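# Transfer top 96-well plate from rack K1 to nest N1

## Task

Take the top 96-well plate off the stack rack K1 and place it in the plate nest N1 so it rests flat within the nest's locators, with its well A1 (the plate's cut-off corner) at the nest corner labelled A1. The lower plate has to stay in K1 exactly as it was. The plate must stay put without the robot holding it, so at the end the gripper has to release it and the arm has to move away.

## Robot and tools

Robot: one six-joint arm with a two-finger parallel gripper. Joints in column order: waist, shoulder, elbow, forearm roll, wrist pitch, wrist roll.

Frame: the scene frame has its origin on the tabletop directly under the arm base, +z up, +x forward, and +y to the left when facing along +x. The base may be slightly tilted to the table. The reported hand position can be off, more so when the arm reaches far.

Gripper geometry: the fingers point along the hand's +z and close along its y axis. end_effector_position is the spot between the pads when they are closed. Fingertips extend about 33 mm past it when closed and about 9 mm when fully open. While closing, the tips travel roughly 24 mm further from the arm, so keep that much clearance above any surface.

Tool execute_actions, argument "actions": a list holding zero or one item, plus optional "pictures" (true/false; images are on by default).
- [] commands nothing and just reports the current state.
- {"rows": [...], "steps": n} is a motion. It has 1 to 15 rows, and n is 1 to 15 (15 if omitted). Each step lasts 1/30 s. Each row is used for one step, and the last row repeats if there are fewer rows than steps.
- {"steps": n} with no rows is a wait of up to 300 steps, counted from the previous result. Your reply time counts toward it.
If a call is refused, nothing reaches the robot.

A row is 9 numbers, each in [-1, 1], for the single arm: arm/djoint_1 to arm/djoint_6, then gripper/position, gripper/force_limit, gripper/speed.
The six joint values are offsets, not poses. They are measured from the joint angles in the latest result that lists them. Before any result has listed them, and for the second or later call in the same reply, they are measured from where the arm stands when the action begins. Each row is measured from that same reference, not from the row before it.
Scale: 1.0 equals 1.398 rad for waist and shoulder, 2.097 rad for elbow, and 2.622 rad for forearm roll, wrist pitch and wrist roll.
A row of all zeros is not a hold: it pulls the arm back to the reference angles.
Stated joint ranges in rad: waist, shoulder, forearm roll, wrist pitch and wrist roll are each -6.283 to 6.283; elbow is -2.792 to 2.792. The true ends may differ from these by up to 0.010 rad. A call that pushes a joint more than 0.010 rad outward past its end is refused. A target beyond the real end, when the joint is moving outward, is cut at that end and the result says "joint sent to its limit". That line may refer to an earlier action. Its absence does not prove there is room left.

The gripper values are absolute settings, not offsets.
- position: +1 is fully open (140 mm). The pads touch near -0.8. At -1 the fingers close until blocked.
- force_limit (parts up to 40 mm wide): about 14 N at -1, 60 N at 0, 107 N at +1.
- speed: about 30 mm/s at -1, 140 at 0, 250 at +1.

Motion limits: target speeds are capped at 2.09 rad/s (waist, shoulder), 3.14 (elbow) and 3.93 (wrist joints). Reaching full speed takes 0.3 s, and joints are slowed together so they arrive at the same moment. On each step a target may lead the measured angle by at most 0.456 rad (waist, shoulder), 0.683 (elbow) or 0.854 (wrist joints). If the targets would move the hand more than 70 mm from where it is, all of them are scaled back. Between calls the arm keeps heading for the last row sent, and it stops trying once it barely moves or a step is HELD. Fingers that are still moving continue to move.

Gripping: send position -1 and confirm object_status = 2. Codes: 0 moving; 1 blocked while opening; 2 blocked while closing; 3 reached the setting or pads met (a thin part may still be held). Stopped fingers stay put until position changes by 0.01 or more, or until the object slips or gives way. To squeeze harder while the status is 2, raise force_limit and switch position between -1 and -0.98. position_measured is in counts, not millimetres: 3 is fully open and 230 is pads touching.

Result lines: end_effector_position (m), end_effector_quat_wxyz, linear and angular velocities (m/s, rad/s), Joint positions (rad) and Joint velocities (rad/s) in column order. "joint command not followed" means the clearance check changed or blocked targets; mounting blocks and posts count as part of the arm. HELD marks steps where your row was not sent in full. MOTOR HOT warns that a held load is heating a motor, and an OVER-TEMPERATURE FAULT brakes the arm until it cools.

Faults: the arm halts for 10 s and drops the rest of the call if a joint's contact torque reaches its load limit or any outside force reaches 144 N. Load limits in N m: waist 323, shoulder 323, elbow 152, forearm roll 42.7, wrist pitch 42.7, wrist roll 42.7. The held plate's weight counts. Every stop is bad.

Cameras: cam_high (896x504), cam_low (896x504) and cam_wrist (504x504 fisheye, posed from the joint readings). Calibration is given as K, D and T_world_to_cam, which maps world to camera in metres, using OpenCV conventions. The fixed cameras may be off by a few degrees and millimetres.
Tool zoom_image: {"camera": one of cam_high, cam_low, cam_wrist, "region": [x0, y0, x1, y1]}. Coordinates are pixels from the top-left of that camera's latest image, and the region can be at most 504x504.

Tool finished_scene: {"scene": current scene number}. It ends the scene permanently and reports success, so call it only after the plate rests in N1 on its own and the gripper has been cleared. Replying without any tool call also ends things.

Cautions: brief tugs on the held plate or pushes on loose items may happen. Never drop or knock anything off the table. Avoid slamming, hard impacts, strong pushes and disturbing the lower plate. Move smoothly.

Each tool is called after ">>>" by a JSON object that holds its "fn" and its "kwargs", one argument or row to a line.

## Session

>>> {"fn": "execute_actions", "kwargs": {
  "actions": []
}}

Scene clock: 0.00 s of 8400.00 s.
end_effector_position=(+0.6563, +0.3311, +0.2152) position_measured=3 object_status=3 end_effector_quat_wxyz=(+0.273, +0.762, -0.368, +0.457) end_effector_velocity=(+0.001, -0.001, +0.000) end_effector_angular_velocity=(-0.000, -0.000, -0.001)
Joint positions: [ 0.824  0.589  1.709 -1.081  1.448  3.8  ]
Joint velocities: [-0.001  0.    -0.    -0.     0.    -0.   ]
camera_calibration (this result's frames):
cam_wrist: T_world_to_cam=[[-0.804491, -0.593857, -0.0112846, 0.734368], [-0.454023, 0.627086, -0.632951, 0.230974], [0.382959, -0.50408, -0.77411, 0.259416], [0, 0, 0, 1]] pos_world=[0.596314, 0.422035, 0.355299]

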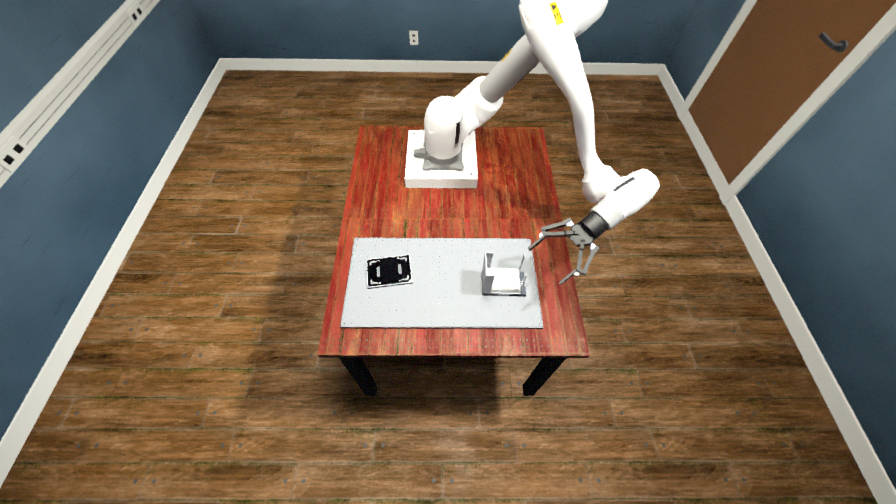

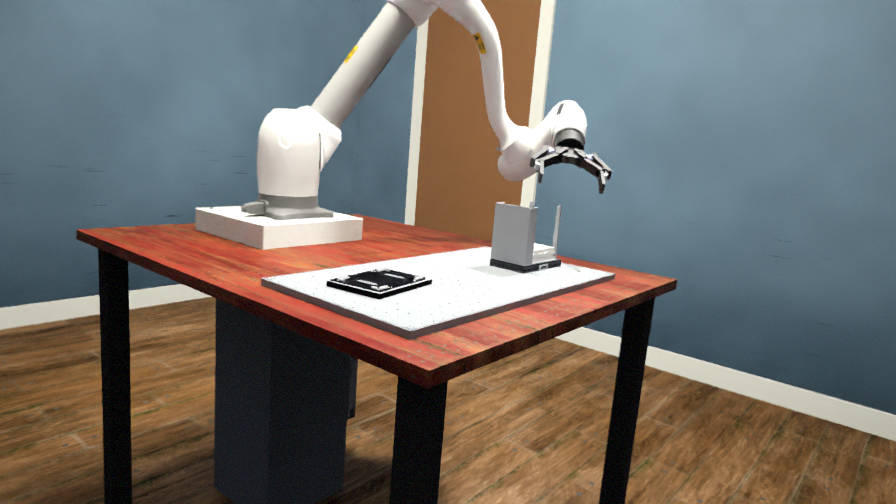

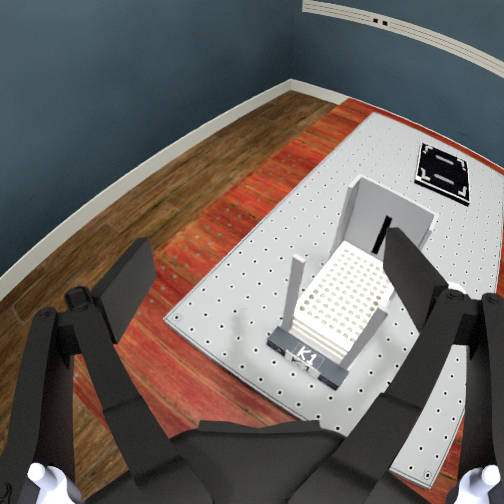

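>>> {"fn": "zoom_image", "kwargs": {
  "camera": "cam_high",
  "region": [340, 230, 550, 335]
}}

>>> {"fn": "zoom_image", "kwargs": {
  "camera": "cam_wrist",
  "region": [250, 130, 490, 400]
}}

>>> {"fn": "zoom_image", "kwargs": {
  "camera": "cam_high",
  "region": [355, 245, 425, 300]
}}

Region (340, 230, 550, 335) of cam_high's 896x504 image, scaled by 2.400, with more detail than that image has.

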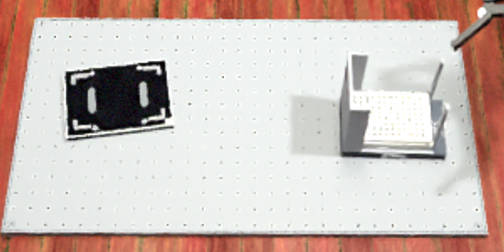

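Region (250, 130, 490, 400) of cam_wrist's 504x504 image, scaled by 1.867, with more detail than that image has.

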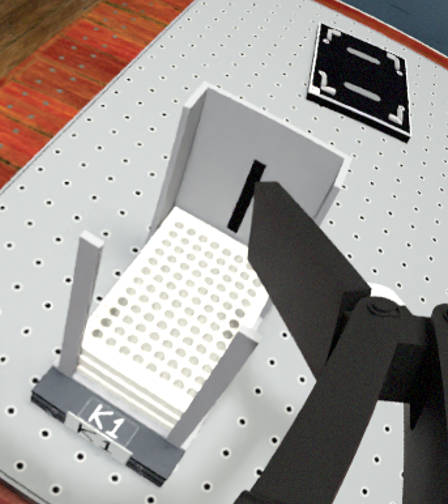

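Region (355, 245, 425, 300) of cam_high's 896x504 image, scaled by 7.200, with more detail than that image has; it fills the top 396 rows of this view, and the rest is white.

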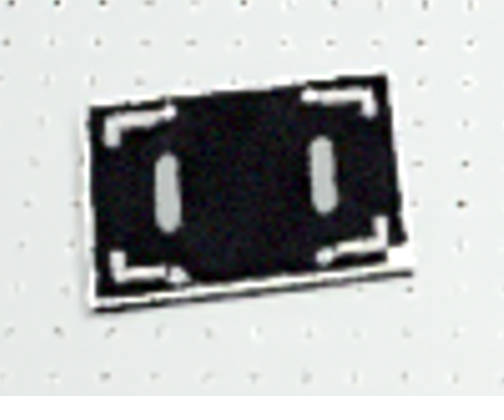

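>>> {"fn": "execute_actions", "kwargs": {
  "actions": [
    {"rows": [[0,-0.2255,0,0,0,-0.1438,0.55,0,0],[0,-0.2255,0,0,0,-0.1438,0.55,0,0],[0,-0.2255,0,0,0,-0.1438,0.55,0,0],[0,-0.2255,0,0,0,-0.1438,0.55,0,0],[0,-0.2255,0,0,0,-0.1438,0.55,0,0],[0,-0.2255,0,0,0,-0.1438,0.55,0,0],[0,-0.2255,0,0,0,-0.1438,0.55,0,0],[0,-0.2255,0,0,0,-0.1438,0.55,0,0],[0,-0.2255,0,0,0,-0.1438,0.55,0,0],[0,-0.2255,0,0,0,-0.1438,0.55,0,0],[0,-0.2255,0,0,0,-0.1438,0.55,0,0],[-0.3881,-0.2255,0.0415,0.4127,-0.1435,-0.1438,0.55,0,0]], "steps": 15}
  ],
  "pictures": false
}}

>>> {"fn": "execute_actions", "kwargs": {
  "actions": [
    {"steps": 30}
  ]
}}

>>> {"fn": "zoom_image", "kwargs": {
  "camera": "cam_wrist",
  "region": [175, 90, 355, 270]
}}

Scene clock: 27.73 s of 8400.00 s.
end_effector_position=(+0.6353, +0.2919, +0.3955) position_measured=59 object_status=3 end_effector_quat_wxyz=(+0.223, +0.812, -0.334, +0.424) end_effector_velocity=(-0.004, -0.295, -0.411) end_effector_angular_velocity=(+1.130, +0.813, -0.785)
Joint positions: [ 0.789  0.287  1.715 -1.013  1.418  3.458]
Joint velocities: [-0.692 -0.073  0.14   1.285 -0.568 -0.003]
Steps of this call (steps 1 to 90: nothing new was sent; then 24.23 s passed at rest; steps 91 to 105: all 15 steps of this action). Readings (joint positions | what the end effector reports):
91: [0.824 0.589 1.709 -1.081 1.448 3.799] | position_measured=3 object_status=0
92: [0.824 0.583 1.709 -1.081 1.448 3.792] | position_measured=9 object_status=0
94: [0.824 0.547 1.709 -1.081 1.448 3.749] | position_measured=24 object_status=0
98: [0.824 0.437 1.709 -1.081 1.448 3.618] | position_measured=54 object_status=0
105: the state above

Scene clock: 28.73 s of 8400.00 s.
end_effector_position=(+0.6227, +0.2159, +0.2106) position_measured=59 object_status=3 end_effector_quat_wxyz=(-0.003, +0.707, -0.707, -0.002) end_effector_velocity=(+0.000, -0.000, +0.000) end_effector_angular_velocity=(-0.001, +0.000, +0.001)
Joint positions: [0.282 0.274 1.796 0.001 1.072 3.423]
Joint velocities: [ 0.     0.    -0.    -0.001  0.001 -0.   ]
Steps of this call (steps 1 to 30: the robot went on to your last target). Readings (joint positions | what the end effector reports):
1: [0.762 0.287 1.720 -0.963 1.397 3.457] | position_measured=59 object_status=3
2: [0.733 0.287 1.726 -0.910 1.376 3.455] | position_measured=59 object_status=3
4: [0.675 0.286 1.735 -0.800 1.335 3.451] | position_measured=59 object_status=3
8: [0.537 0.281 1.756 -0.519 1.243 3.441] | position_measured=59 object_status=3
30: the state above
camera_calibration (this result's frames):
cam_wrist: T_world_to_cam=[[-0.995637, 0.0754363, -0.0549281, 0.622624], [0.0447501, 0.902513, 0.42833, -0.308449], [0.081885, 0.424003, -0.901951, 0.224731], [0, 0, 0, 1]] pos_world=[0.615309, 0.136124, 0.369014]

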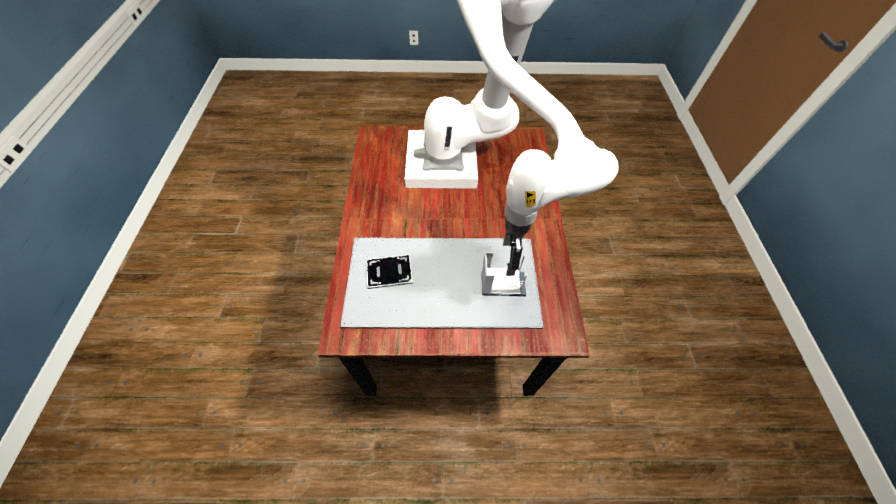

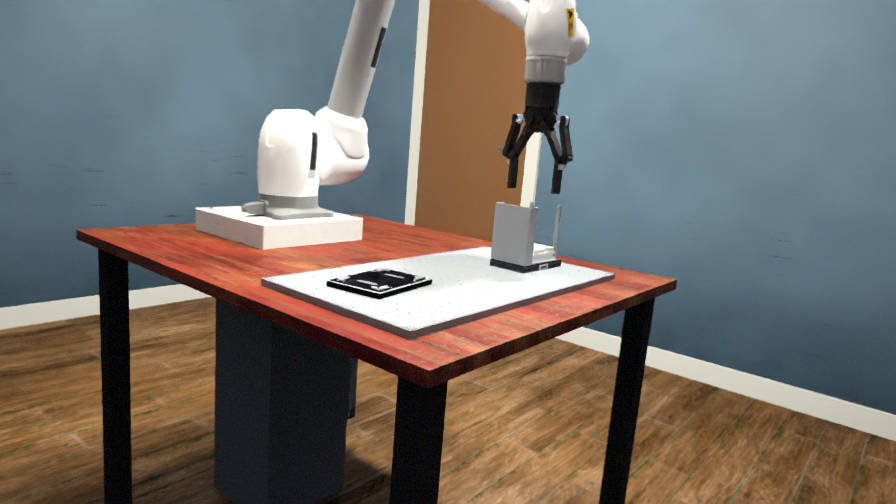

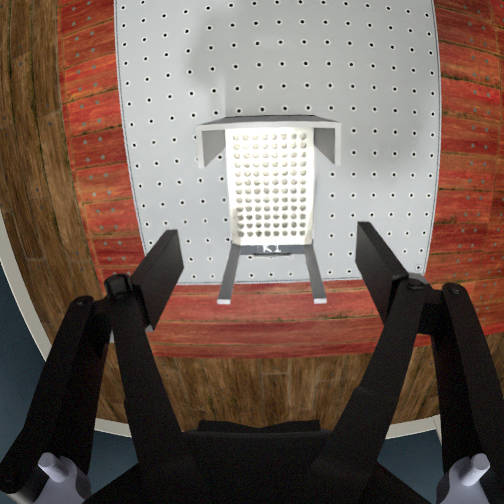

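Region (175, 90, 355, 270) of cam_wrist's 504x504 image, scaled by 2.800, with more detail than that image has.

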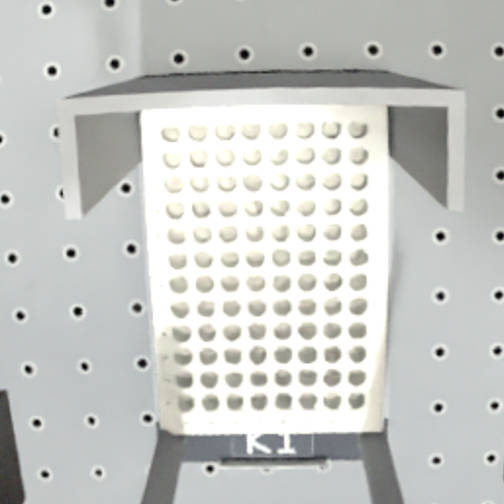

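>>> {"fn": "execute_actions", "kwargs": {
  "actions": [
    {"rows": [[-0.0026,0.005,0.005,0,-0.0067,0.0158,0.55,0,0],[-0.0026,0.015,0.012,0,-0.0176,0.0158,0.55,0,0],[-0.0026,0.025,0.019,0,-0.0285,0.0158,0.55,0,0],[-0.0026,0.035,0.0255,0,-0.039,0.0158,0.55,0,0],[-0.0026,0.047,0.0325,0,-0.051,0.0158,0.55,0,0],[-0.0026,0.059,0.0393,0,-0.0629,0.0158,0.55,0,0],[-0.0026,0.0712,0.0458,0,-0.0746,0.0158,0.45,0,0]], "steps": 15}
  ]
}}

>>> {"fn": "zoom_image", "kwargs": {
  "camera": "cam_wrist",
  "region": [165, 120, 375, 330]
}}

>>> {"fn": "zoom_image", "kwargs": {
  "camera": "cam_low",
  "region": [485, 215, 575, 280]
}}

Scene clock: 43.10 s of 8400.00 s.
end_effector_position=(+0.6208, +0.2133, +0.1007) position_measured=72 object_status=0 end_effector_quat_wxyz=(-0.003, +0.691, -0.723, -0.002) end_effector_velocity=(+0.001, -0.000, +0.000) end_effector_angular_velocity=(+0.001, -0.001, -0.001)
Joint positions: [0.278 0.373 1.892 0.001 0.876 3.464]
Joint velocities: [-0.001 -0.    -0.     0.    -0.001 -0.   ]
Steps of this call (steps 1 to 15: the robot went on to your last target; steps 16 to 90: nothing new was sent; then 10.87 s passed at rest; steps 91 to 105: all 15 steps of this action). Readings (joint positions | what the end effector reports):
91: [0.281 0.274 1.796 0.001 1.071 3.424] | position_measured=59 object_status=3
92: [0.280 0.276 1.798 0.001 1.066 3.436] | position_measured=59 object_status=3
94: [0.278 0.295 1.820 0.001 1.025 3.462] | position_measured=59 object_status=3
98: [0.278 0.356 1.877 0.001 0.909 3.464] | position_measured=65 object_status=0
105: the state above
camera_calibration (this result's frames):
cam_wrist: T_world_to_cam=[[-0.991228, 0.120387, -0.0545357, 0.602532], [0.0856979, 0.899598, 0.428229, -0.283726], [0.100613, 0.419799, -0.902023, 0.116089], [0, 0, 0, 1]] pos_world=[0.609881, 0.133968, 0.259075]

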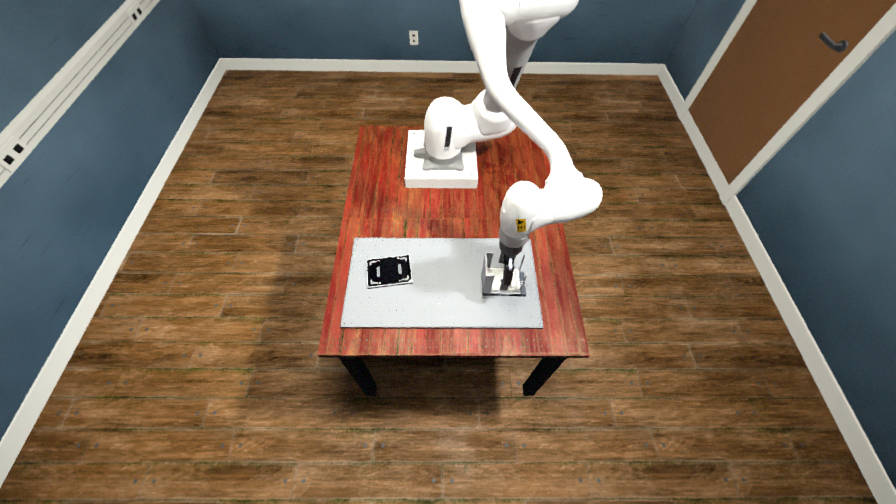

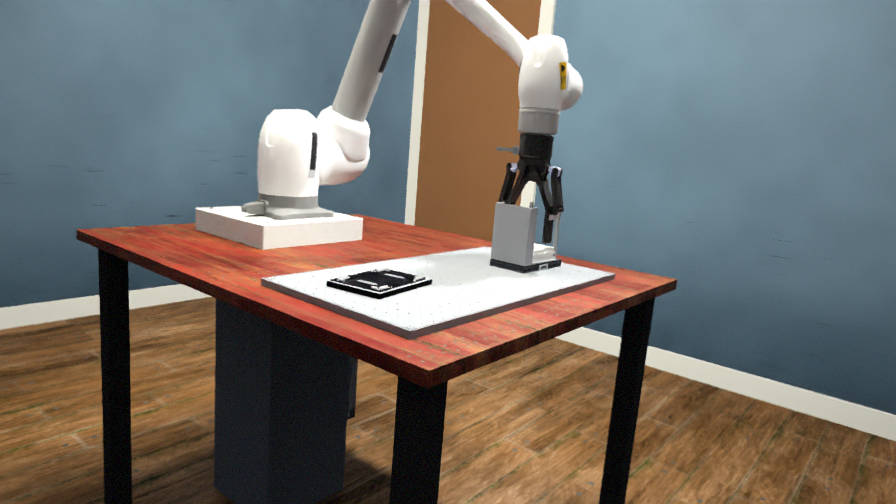

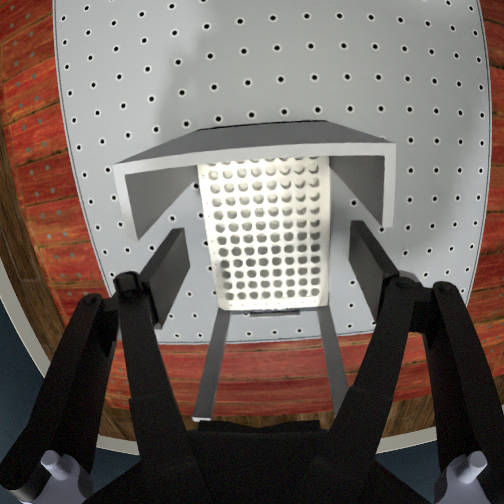

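Region (165, 120, 375, 330) of cam_wrist's 504x504 image, scaled by 2.400, with more detail than that image has.

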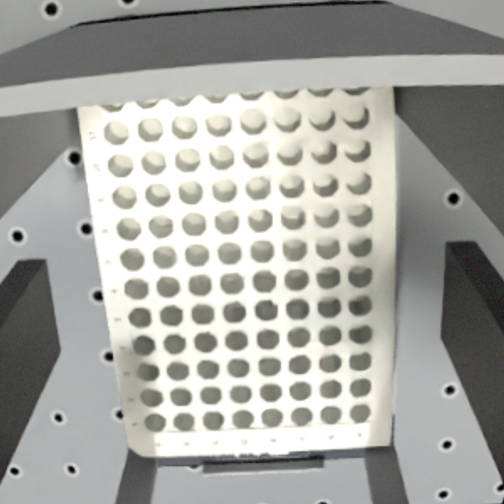

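Region (485, 215, 575, 280) of cam_low's 896x504 image, scaled by 5.600, with more detail than that image has.

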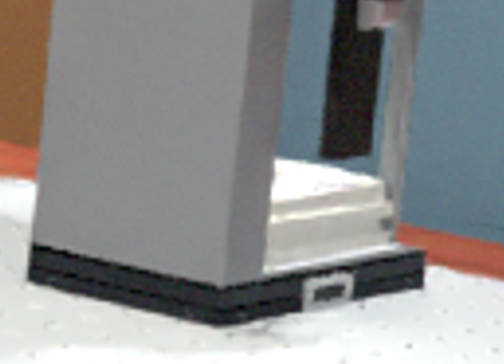

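>>> {"fn": "execute_actions", "kwargs": {
  "actions": [
    {"rows": [[0,0.007,0.0027,0,-0.0059,0,0.42,0,-0.5],[0,0.014,0.0053,0,-0.0117,0,0.42,0,-0.5],[0,0.0199,0.0076,0,-0.0167,0,0.42,0,-0.5],[0,0.0199,0.0076,0,-0.0167,0,0.42,0,-0.5],[0,0.0199,0.0076,0,-0.0167,0,0.42,0,-0.5],[0,0.0199,0.0076,0,-0.0167,0,0.42,0,-0.5],[0,0.0199,0.0076,0,-0.0167,0,0.42,0,-0.5],[0,0.0199,0.0076,0,-0.0167,0,-1,0,-0.8]], "steps": 15}
  ],
  "pictures": false
}}

>>> {"fn": "execute_actions", "kwargs": {
  "actions": [
    {"steps": 14}
  ]
}}

>>> {"fn": "zoom_image", "kwargs": {
  "camera": "cam_low",
  "region": [485, 215, 575, 280]
}}

Scene clock: 53.00 s of 8400.00 s.
end_effector_position=(+0.6207, +0.2134, +0.0757) position_measured=95 object_status=0 end_effector_quat_wxyz=(-0.003, +0.691, -0.723, -0.002) end_effector_velocity=(+0.000, -0.000, +0.000) end_effector_angular_velocity=(+0.001, -0.001, -0.001)
Joint positions: [0.278 0.401 1.908 0.001 0.833 3.464]
Joint velocities: [-0.001 -0.     0.     0.001 -0.001 -0.   ]
Steps of this call (steps 1 to 15: the robot went on to your last target; steps 16 to 90: nothing new was sent; then 6.40 s passed at rest; steps 91 to 105: all 15 steps of this action). Readings (joint positions | what the end effector reports):
91: [0.278 0.374 1.892 0.001 0.875 3.464] | position_measured=72 object_status=0
92: [0.278 0.379 1.894 0.001 0.867 3.464] | position_measured=75 object_status=0
94: [0.278 0.396 1.905 0.001 0.841 3.464] | position_measured=76 object_status=0
98: [0.278 0.401 1.908 0.001 0.833 3.464] | position_measured=76 object_status=0
105: the state above

Scene clock: 53.47 s of 8400.00 s.
end_effector_position=(+0.6208, +0.2134, +0.0758) position_measured=107 object_status=2 end_effector_quat_wxyz=(-0.003, +0.691, -0.723, -0.002) end_effector_velocity=(+0.000, -0.000, -0.000) end_effector_angular_velocity=(-0.000, +0.001, -0.000)
Joint positions: [0.278 0.401 1.908 0.001 0.833 3.464]
Joint velocities: [-0.001  0.001 -0.    -0.     0.001  0.   ]
Steps of this call (steps 1 to 14: the robot went on to your last target). Readings (joint positions | what the end effector reports):
1: [0.278 0.401 1.908 0.001 0.833 3.464] | position_measured=98 object_status=0
2: [0.278 0.401 1.908 0.001 0.833 3.464] | position_measured=101 object_status=0
4: [0.278 0.401 1.908 0.001 0.833 3.464] | position_measured=106 object_status=0
8: [0.278 0.401 1.908 0.001 0.833 3.464] | position_measured=107 object_status=0
14: the state above
camera_calibration (this result's frames):
cam_wrist: T_world_to_cam=[[-0.991217, 0.120428, -0.0546483, 0.601147], [0.085685, 0.89959, 0.428247, -0.273151], [0.100734, 0.419804, -0.902008, 0.0934966], [0, 0, 0, 1]] pos_world=[0.609854, 0.134079, 0.234162]

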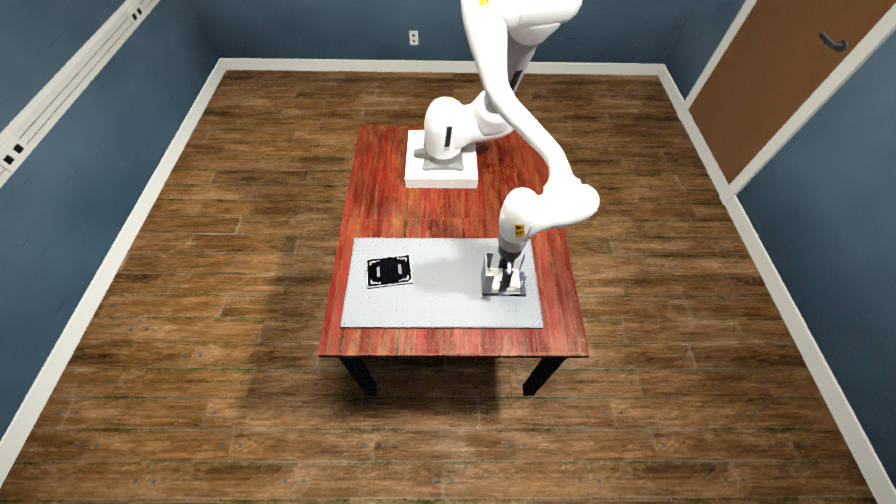

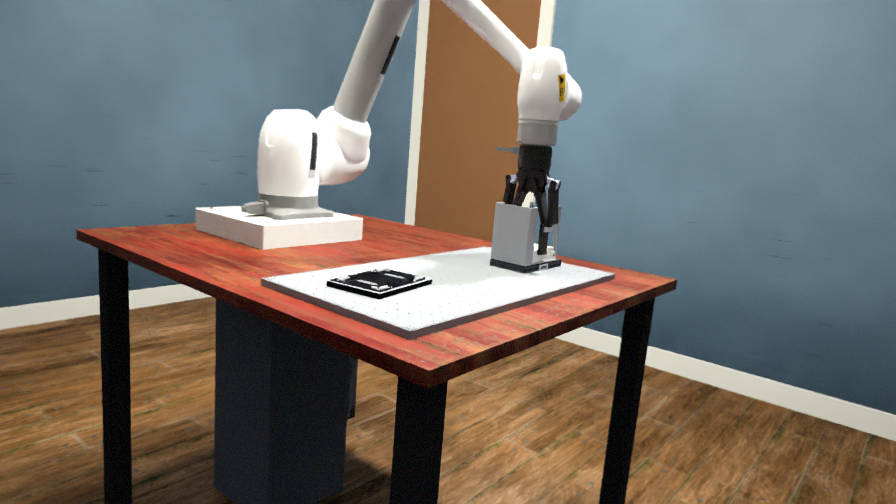

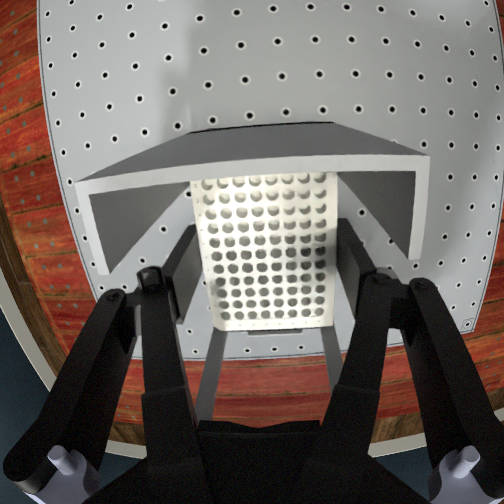

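Region (485, 215, 575, 280) of cam_low's 896x504 image, scaled by 5.600, with more detail than that image has.

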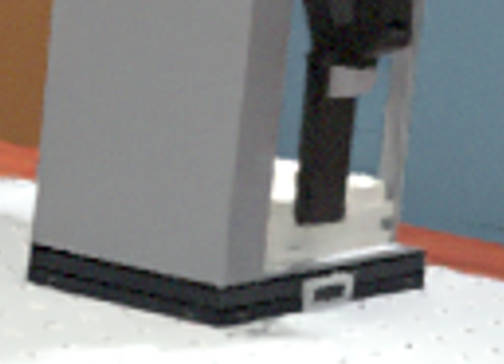

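>>> {"fn": "execute_actions", "kwargs": {
  "actions": [
    {"rows": [[0,-0.003,-0.0011,0,0.0025,0,-1,0,-0.8],[0,-0.007,-0.0026,0,0.0058,0,-1,0,-0.8],[0,-0.013,-0.0049,0,0.0109,0,-1,0,-0.8],[0,-0.0199,-0.0076,0,0.0167,0,-1,0,-0.8],[0,-0.0273,-0.0109,0,0.0233,0,-1,0,-0.8],[0,-0.0347,-0.0143,0,0.03,0,-1,0,-0.8],[0,-0.0421,-0.0178,0,0.0367,0,-1,0,-0.8],[0,-0.0495,-0.0214,0,0.0435,0,-1,0,-0.8],[0,-0.0562,-0.0253,0,0.0502,0,-1,0,-0.8],[0,-0.0628,-0.0292,0,0.0569,0,-1,0,-0.8],[0,-0.0695,-0.0332,0,0.0636,0,-1,0,-0.8],[0,-0.0761,-0.0373,0,0.0704,0,-1,0,-0.8],[0,-0.0839,-0.0433,0,0.0794,0,-1,0,-0.8],[0,-0.0918,-0.0494,0,0.0885,0,-1,0,-0.8],[0,-0.0996,-0.0555,0,0.0975,0,-1,0,-0.8]], "steps": 15}
  ],
  "pictures": false
}}

>>> {"fn": "execute_actions", "kwargs": {
  "actions": [
    {"steps": 10}
  ]
}}

Scene clock: 71.97 s of 8400.00 s.
end_effector_position=(+0.6209, +0.2129, +0.1976) position_measured=108 object_status=2 end_effector_quat_wxyz=(-0.003, +0.691, -0.723, -0.002) end_effector_velocity=(+0.002, -0.002, +0.371) end_effector_angular_velocity=(+0.002, -0.004, -0.001)
Joint positions: [0.278 0.281 1.813 0.001 1.048 3.464]
Joint velocities: [-0.001 -0.307 -0.351  0.     0.653  0.   ]
Steps of this call (steps 1 to 15: the robot went on to your last target; steps 16 to 90: nothing new was sent; then 15.00 s passed at rest; steps 91 to 105: all 15 steps of this action). Readings (joint positions | what the end effector reports):
91: [0.278 0.401 1.908 0.001 0.833 3.464] | position_measured=107 object_status=2
92: [0.278 0.398 1.907 0.001 0.837 3.464] | position_measured=107 object_status=2
94: [0.278 0.387 1.900 0.001 0.856 3.464] | position_measured=108 object_status=2
98: [0.278 0.349 1.875 0.001 0.918 3.464] | position_measured=108 object_status=2
105: the state above

Scene clock: 72.30 s of 8400.00 s.
end_effector_position=(+0.6207, +0.2127, +0.2206) position_measured=108 object_status=2 end_effector_quat_wxyz=(-0.003, +0.691, -0.723, -0.002) end_effector_velocity=(-0.001, -0.000, -0.001) end_effector_angular_velocity=(-0.000, +0.003, -0.001)
Joint positions: [0.278 0.262 1.791 0.001 1.088 3.464]
Joint velocities: [-0.    -0.     0.002  0.001  0.001  0.   ]
Steps of this call (steps 1 to 10: the robot went on to your last target). Readings (joint positions | what the end effector reports):
1: [0.278 0.270 1.801 0.001 1.070 3.464] | position_measured=108 object_status=2
2: [0.278 0.263 1.793 0.001 1.084 3.464] | position_measured=108 object_status=2
4: [0.278 0.262 1.791 0.001 1.088 3.464] | position_measured=108 object_status=2
8: [0.278 0.262 1.791 0.001 1.088 3.464] | position_measured=108 object_status=2
10: the state above
camera_calibration (this result's frames):
cam_wrist: T_world_to_cam=[[-0.991232, 0.120284, -0.0546872, 0.609122], [0.0855211, 0.899534, 0.428398, -0.334481], [0.100722, 0.419965, -0.901934, 0.224423], [0, 0, 0, 1]] pos_world=[0.609782, 0.13336, 0.379016]

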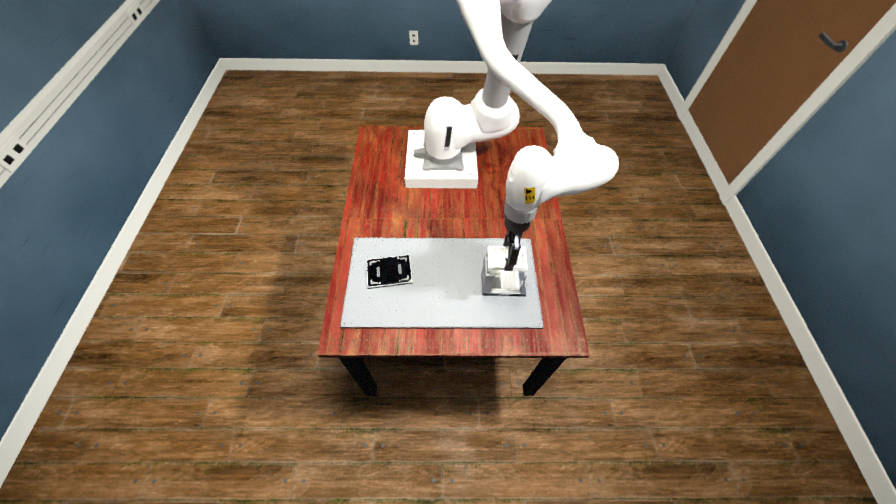

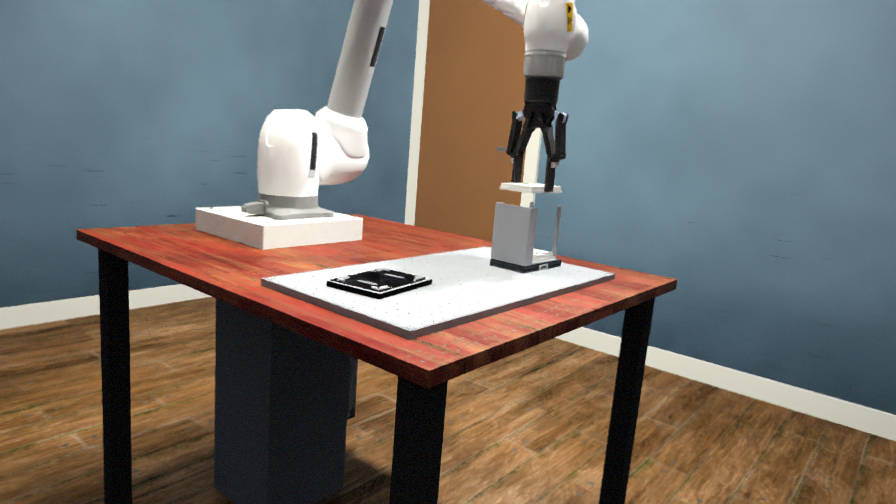

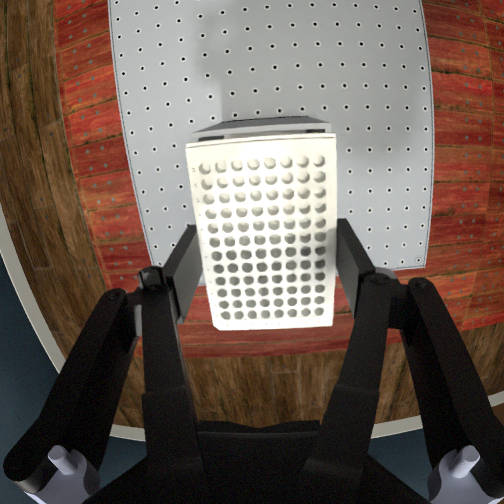

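>>> {"fn": "execute_actions", "kwargs": {
  "actions": [
    {"rows": [[-0.4798,-0.0405,0.0545,0,-0.022,-0.3205,-1,0,-0.8]], "steps": 15}
  ],
  "pictures": false
}}

>>> {"fn": "execute_actions", "kwargs": {
  "actions": [
    {"steps": 22}
  ]
}}

>>> {"fn": "zoom_image", "kwargs": {
  "camera": "cam_wrist",
  "region": [150, 90, 370, 200]
}}

Scene clock: 83.63 s of 8400.00 s.
end_effector_position=(+0.6270, -0.0155, +0.2078) position_measured=108 object_status=2 end_effector_quat_wxyz=(-0.003, +0.740, -0.673, -0.001) end_effector_velocity=(-0.068, -0.534, -0.025) end_effector_angular_velocity=(-0.001, -0.003, +0.073)
Joint positions: [-0.079  0.228  1.859  0.001  1.054  2.968]
Joint velocities: [-0.858 -0.063  0.127 -0.    -0.066 -0.931]
Steps of this call (steps 1 to 30: the robot went on to your last target; steps 31 to 90: nothing new was sent; then 7.83 s passed at rest; steps 91 to 105: all 15 steps of this action). Readings (joint positions | what the end effector reports):
91: [0.277 0.262 1.792 0.001 1.088 3.463] | position_measured=108 object_status=2
92: [0.271 0.261 1.793 0.001 1.088 3.451] | position_measured=108 object_status=2
94: [0.236 0.256 1.802 0.001 1.083 3.386] | position_measured=108 object_status=2
98: [0.122 0.244 1.827 0.001 1.071 3.203] | position_measured=108 object_status=2
105: the state above

Scene clock: 84.37 s of 8400.00 s.
end_effector_position=(+0.5729, -0.2003, +0.1984) position_measured=108 object_status=2 end_effector_quat_wxyz=(-0.003, +0.750, -0.662, -0.001) end_effector_velocity=(-0.001, -0.000, -0.001) end_effector_angular_velocity=(+0.002, +0.000, -0.002)
Joint positions: [-0.393  0.205  1.906  0.001  1.031  2.624]
Joint velocities: [-0.002  0.     0.002  0.002 -0.001 -0.   ]
Steps of this call (steps 1 to 22: the robot went on to your last target). Readings (joint positions | what the end effector reports):
1: [-0.108 0.226 1.863 0.001 1.052 2.936] | position_measured=108 object_status=2
2: [-0.137 0.224 1.867 0.001 1.050 2.905] | position_measured=108 object_status=2
4: [-0.195 0.220 1.876 0.001 1.046 2.841] | position_measured=108 object_status=2
8: [-0.313 0.211 1.894 0.001 1.037 2.712] | position_measured=108 object_status=2
22: the state above
camera_calibration (this result's frames):
cam_wrist: T_world_to_cam=[[-0.997231, -0.0486172, -0.0562802, 0.580038], [-0.0680868, 0.901267, 0.42788, 0.139141], [0.0299211, 0.430527, -0.902082, 0.42537], [0, 0, 0, 1]] pos_world=[0.575177, -0.280336, 0.356827]

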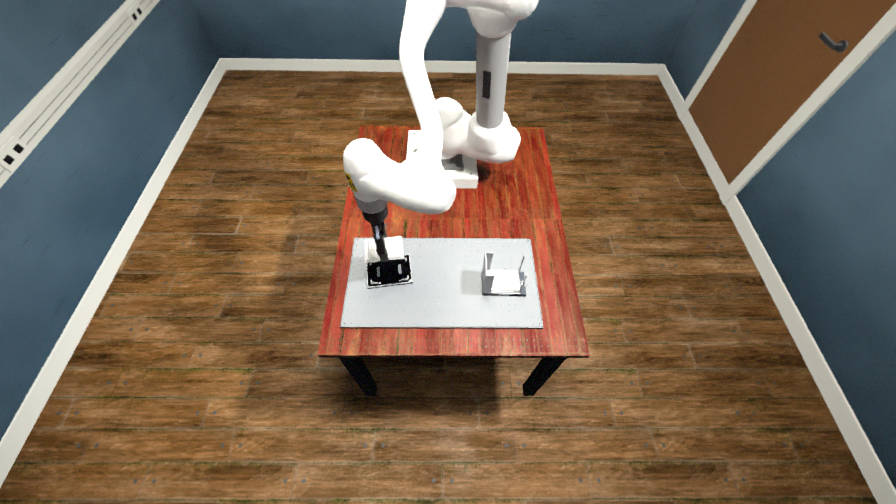

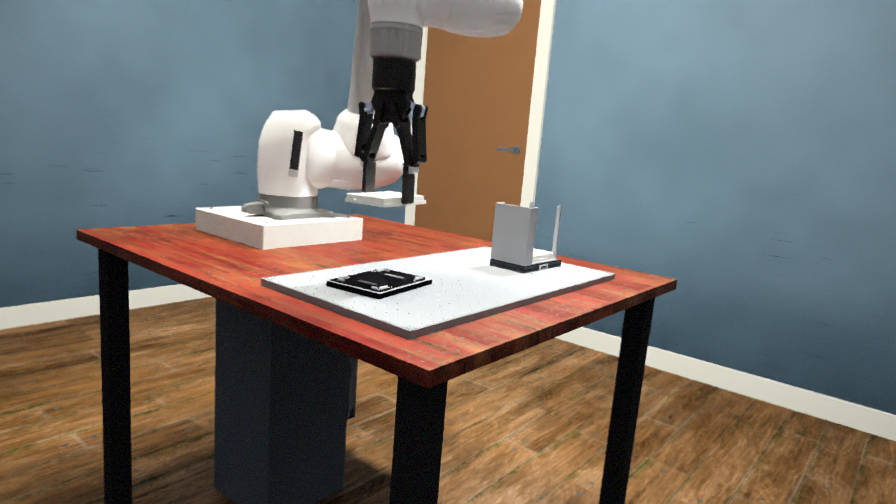

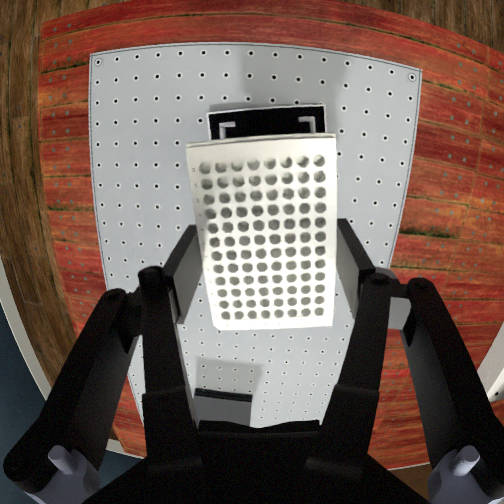

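Region (150, 90, 370, 200) of cam_wrist's 504x504 image, scaled by 2.291, with more detail than that image has.

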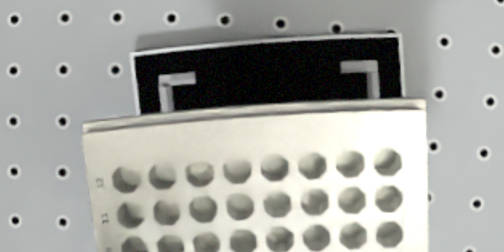

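>>> {"fn": "execute_actions", "kwargs": {
  "actions": [
    {"rows": [[-0.001,0.015,0.0077,0,-0.0141,-0.0006,-1,0,-0.8],[-0.001,0.03,0.0153,0,-0.0282,-0.0006,-1,0,-0.8],[-0.001,0.045,0.023,0,-0.0424,-0.0006,-1,0,-0.8],[-0.001,0.06,0.0307,0,-0.0565,-0.0006,-1,0,-0.8],[-0.001,0.075,0.0383,0,-0.0706,-0.0006,-1,0,-0.8],[-0.001,0.088,0.045,0,-0.0828,-0.0006,-1,0,-0.8],[-0.001,0.1004,0.0513,0,-0.0945,-0.0006,-1,0,-0.8]], "steps": 15}
  ]
}}

>>> {"fn": "zoom_image", "kwargs": {
  "camera": "cam_wrist",
  "region": [150, 90, 370, 200]
}}

>>> {"fn": "zoom_image", "kwargs": {
  "camera": "cam_wrist",
  "region": [170, 260, 370, 360]
}}

>>> {"fn": "zoom_image", "kwargs": {
  "camera": "cam_low",
  "region": [315, 220, 445, 305]
}}

Scene clock: 97.73 s of 8400.00 s.
end_effector_position=(+0.5712, -0.1999, +0.0659) position_measured=108 object_status=2 end_effector_quat_wxyz=(-0.003, +0.750, -0.662, -0.001) end_effector_velocity=(+0.001, -0.000, +0.000) end_effector_angular_velocity=(-0.000, -0.003, -0.001)
Joint positions: [-0.394  0.345  2.013  0.001  0.783  2.622]
Joint velocities: [-0.001  0.    -0.     0.001 -0.002 -0.001]
Steps of this call (steps 1 to 15: the robot went on to your last target; steps 16 to 90: nothing new was sent; then 9.87 s passed at rest; steps 91 to 105: all 15 steps of this action). Readings (joint positions | what the end effector reports):
91: [-0.393 0.206 1.906 0.001 1.029 2.624] | position_measured=108 object_status=2
92: [-0.393 0.212 1.910 0.001 1.018 2.624] | position_measured=108 object_status=2
94: [-0.394 0.244 1.935 0.001 0.961 2.623] | position_measured=108 object_status=2
98: [-0.394 0.323 1.996 0.001 0.824 2.622] | position_measured=108 object_status=2
105: the state above
camera_calibration (this result's frames):
cam_wrist: T_world_to_cam=[[-0.997251, -0.0485663, -0.0559621, 0.570943], [-0.0679032, 0.901287, 0.427868, 0.195184], [0.029658, 0.430491, -0.902107, 0.305857], [0, 0, 0, 1]] pos_world=[0.573556, -0.279857, 0.224354]

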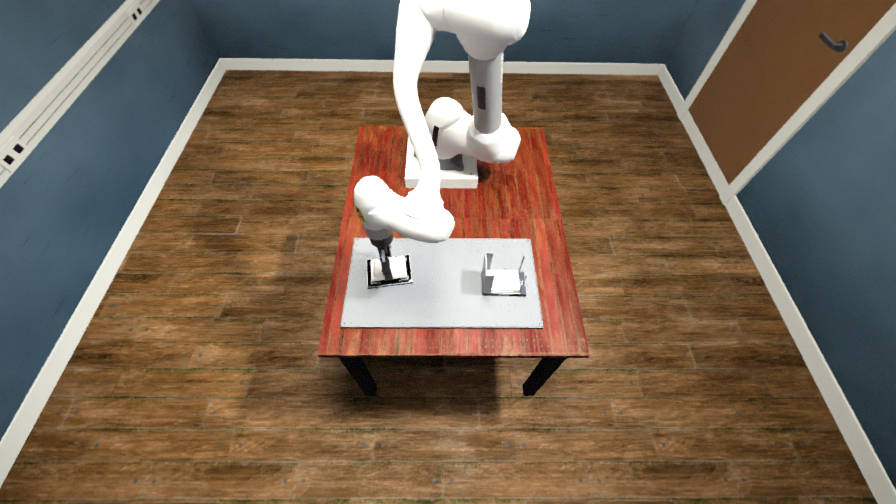

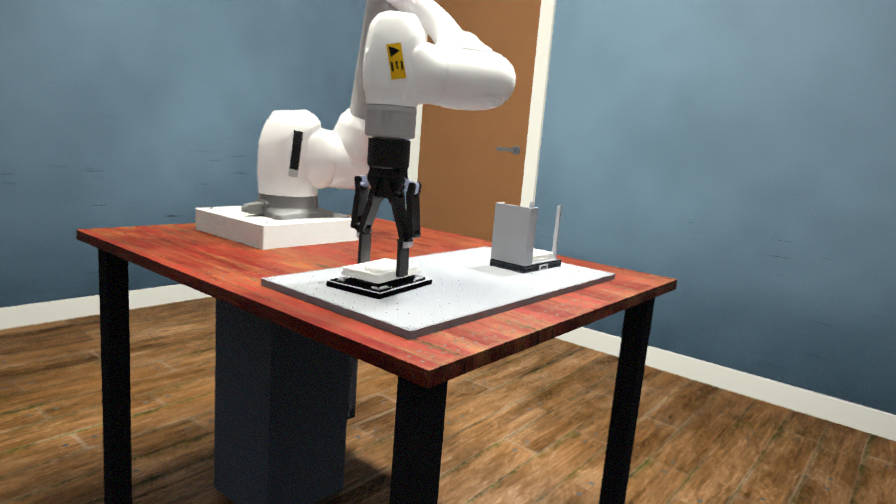

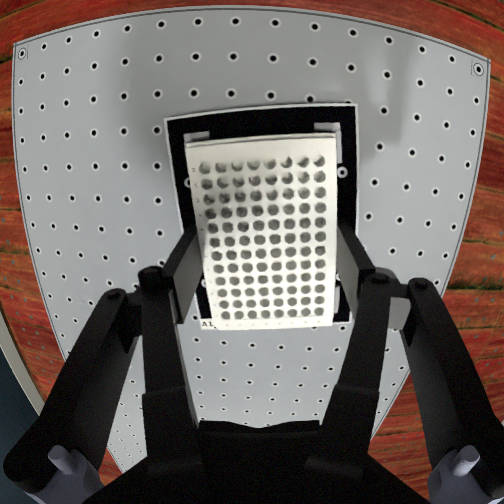

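Region (150, 90, 370, 200) of cam_wrist's 504x504 image, scaled by 2.291, with more detail than that image has.

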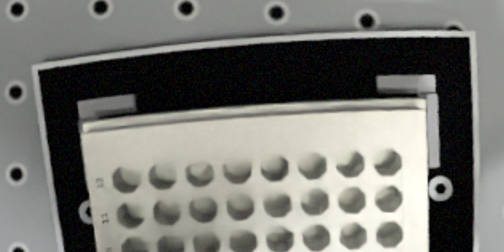

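Region (170, 260, 370, 360) of cam_wrist's 504x504 image, scaled by 2.520, with more detail than that image has.

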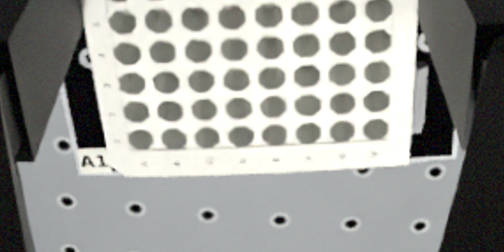

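Region (315, 220, 445, 305) of cam_low's 896x504 image, scaled by 3.877, with more detail than that image has; it fills the top 330 rows of this view, and the rest is white.

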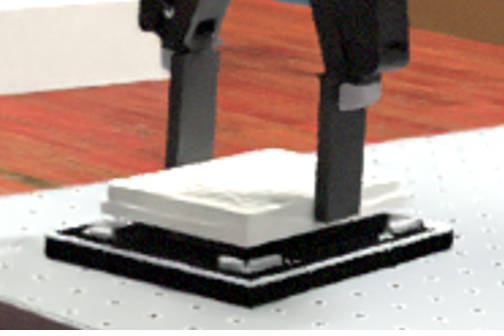

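>>> {"fn": "execute_actions", "kwargs": {
  "actions": [
    {"rows": [[-0.0005,0.0025,0.0023,0,-0.0032,-0.0033,-1,0,-0.8]], "steps": 10}
  ]
}}

>>> {"fn": "zoom_image", "kwargs": {
  "camera": "cam_wrist",
  "region": [150, 90, 370, 200]
}}

>>> {"fn": "zoom_image", "kwargs": {
  "camera": "cam_wrist",
  "region": [170, 260, 370, 360]
}}

>>> {"fn": "zoom_image", "kwargs": {
  "camera": "cam_low",
  "region": [315, 220, 445, 305]
}}

Scene clock: 109.90 s of 8400.00 s.
end_effector_position=(+0.5699, -0.1998, +0.0619) position_measured=108 object_status=2 end_effector_quat_wxyz=(-0.003, +0.752, -0.659, -0.001) end_effector_velocity=(+0.001, -0.000, +0.000) end_effector_angular_velocity=(+0.000, -0.001, -0.001)
Joint positions: [-0.395  0.349  2.018  0.001  0.774  2.614]
Joint velocities: [-0.    -0.    -0.001  0.001 -0.    -0.   ]
Steps of this call (steps 1 to 15: the robot went on to your last target; steps 16 to 90: nothing new was sent; then 8.83 s passed at rest; steps 91 to 100: all 10 steps of this action). Readings (joint positions | what the end effector reports):
91: [-0.394 0.346 2.013 0.001 0.782 2.621] | position_measured=108 object_status=2
92: [-0.395 0.348 2.016 0.001 0.777 2.616] | position_measured=108 object_status=2
94: [-0.395 0.349 2.018 0.001 0.775 2.614] | position_measured=108 object_status=2
98: [-0.395 0.349 2.018 0.001 0.774 2.614] | position_measured=108 object_status=2
100: the state above
camera_calibration (this result's frames):
cam_wrist: T_world_to_cam=[[-0.996828, -0.056517, -0.0560328, 0.567652], [-0.0751177, 0.900729, 0.427837, 0.200735], [0.0262903, 0.430689, -0.902117, 0.30416], [0, 0, 0, 1]] pos_world=[0.572933, -0.279724, 0.220313]

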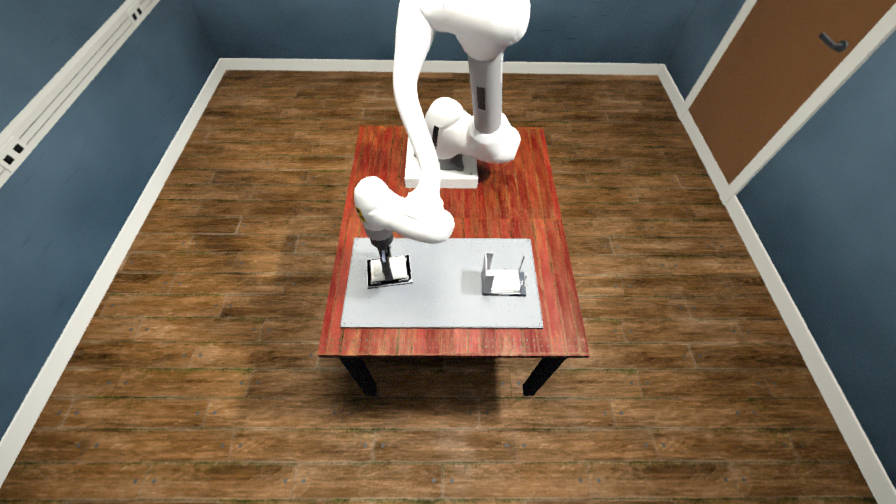

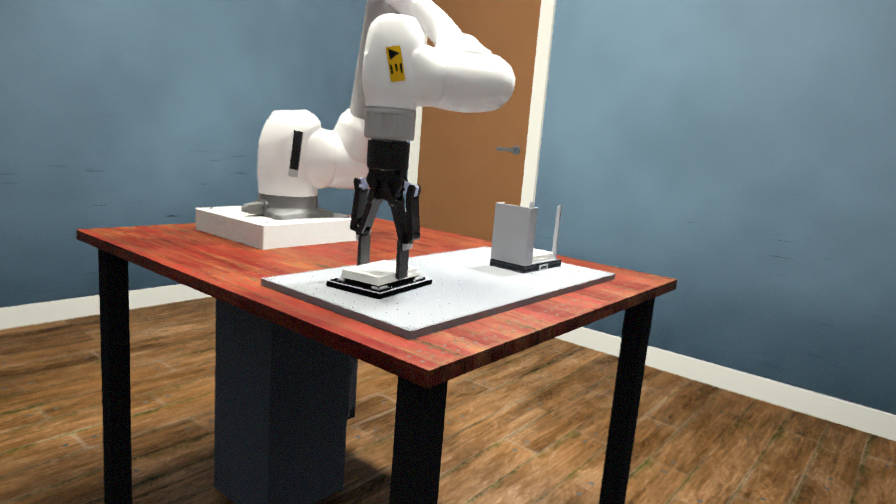

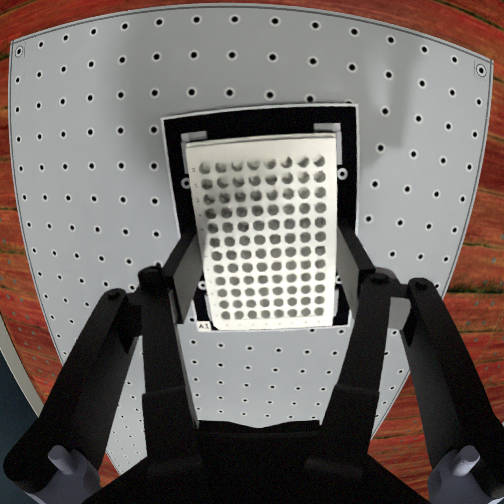

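Region (150, 90, 370, 200) of cam_wrist's 504x504 image, scaled by 2.291, with more detail than that image has.

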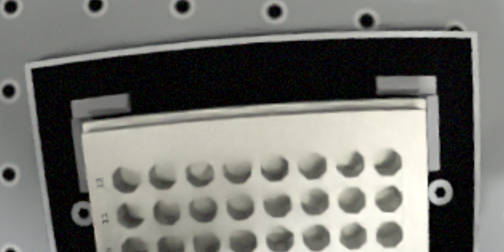

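Region (170, 260, 370, 360) of cam_wrist's 504x504 image, scaled by 2.520, with more detail than that image has.

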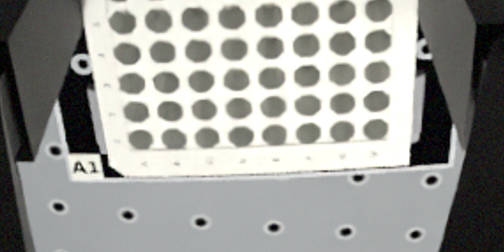

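Region (315, 220, 445, 305) of cam_low's 896x504 image, scaled by 3.877, with more detail than that image has; it fills the top 330 rows of this view, and the rest is white.

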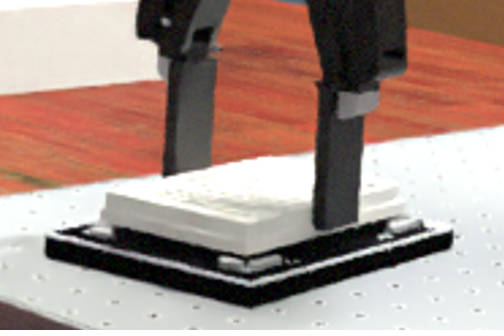

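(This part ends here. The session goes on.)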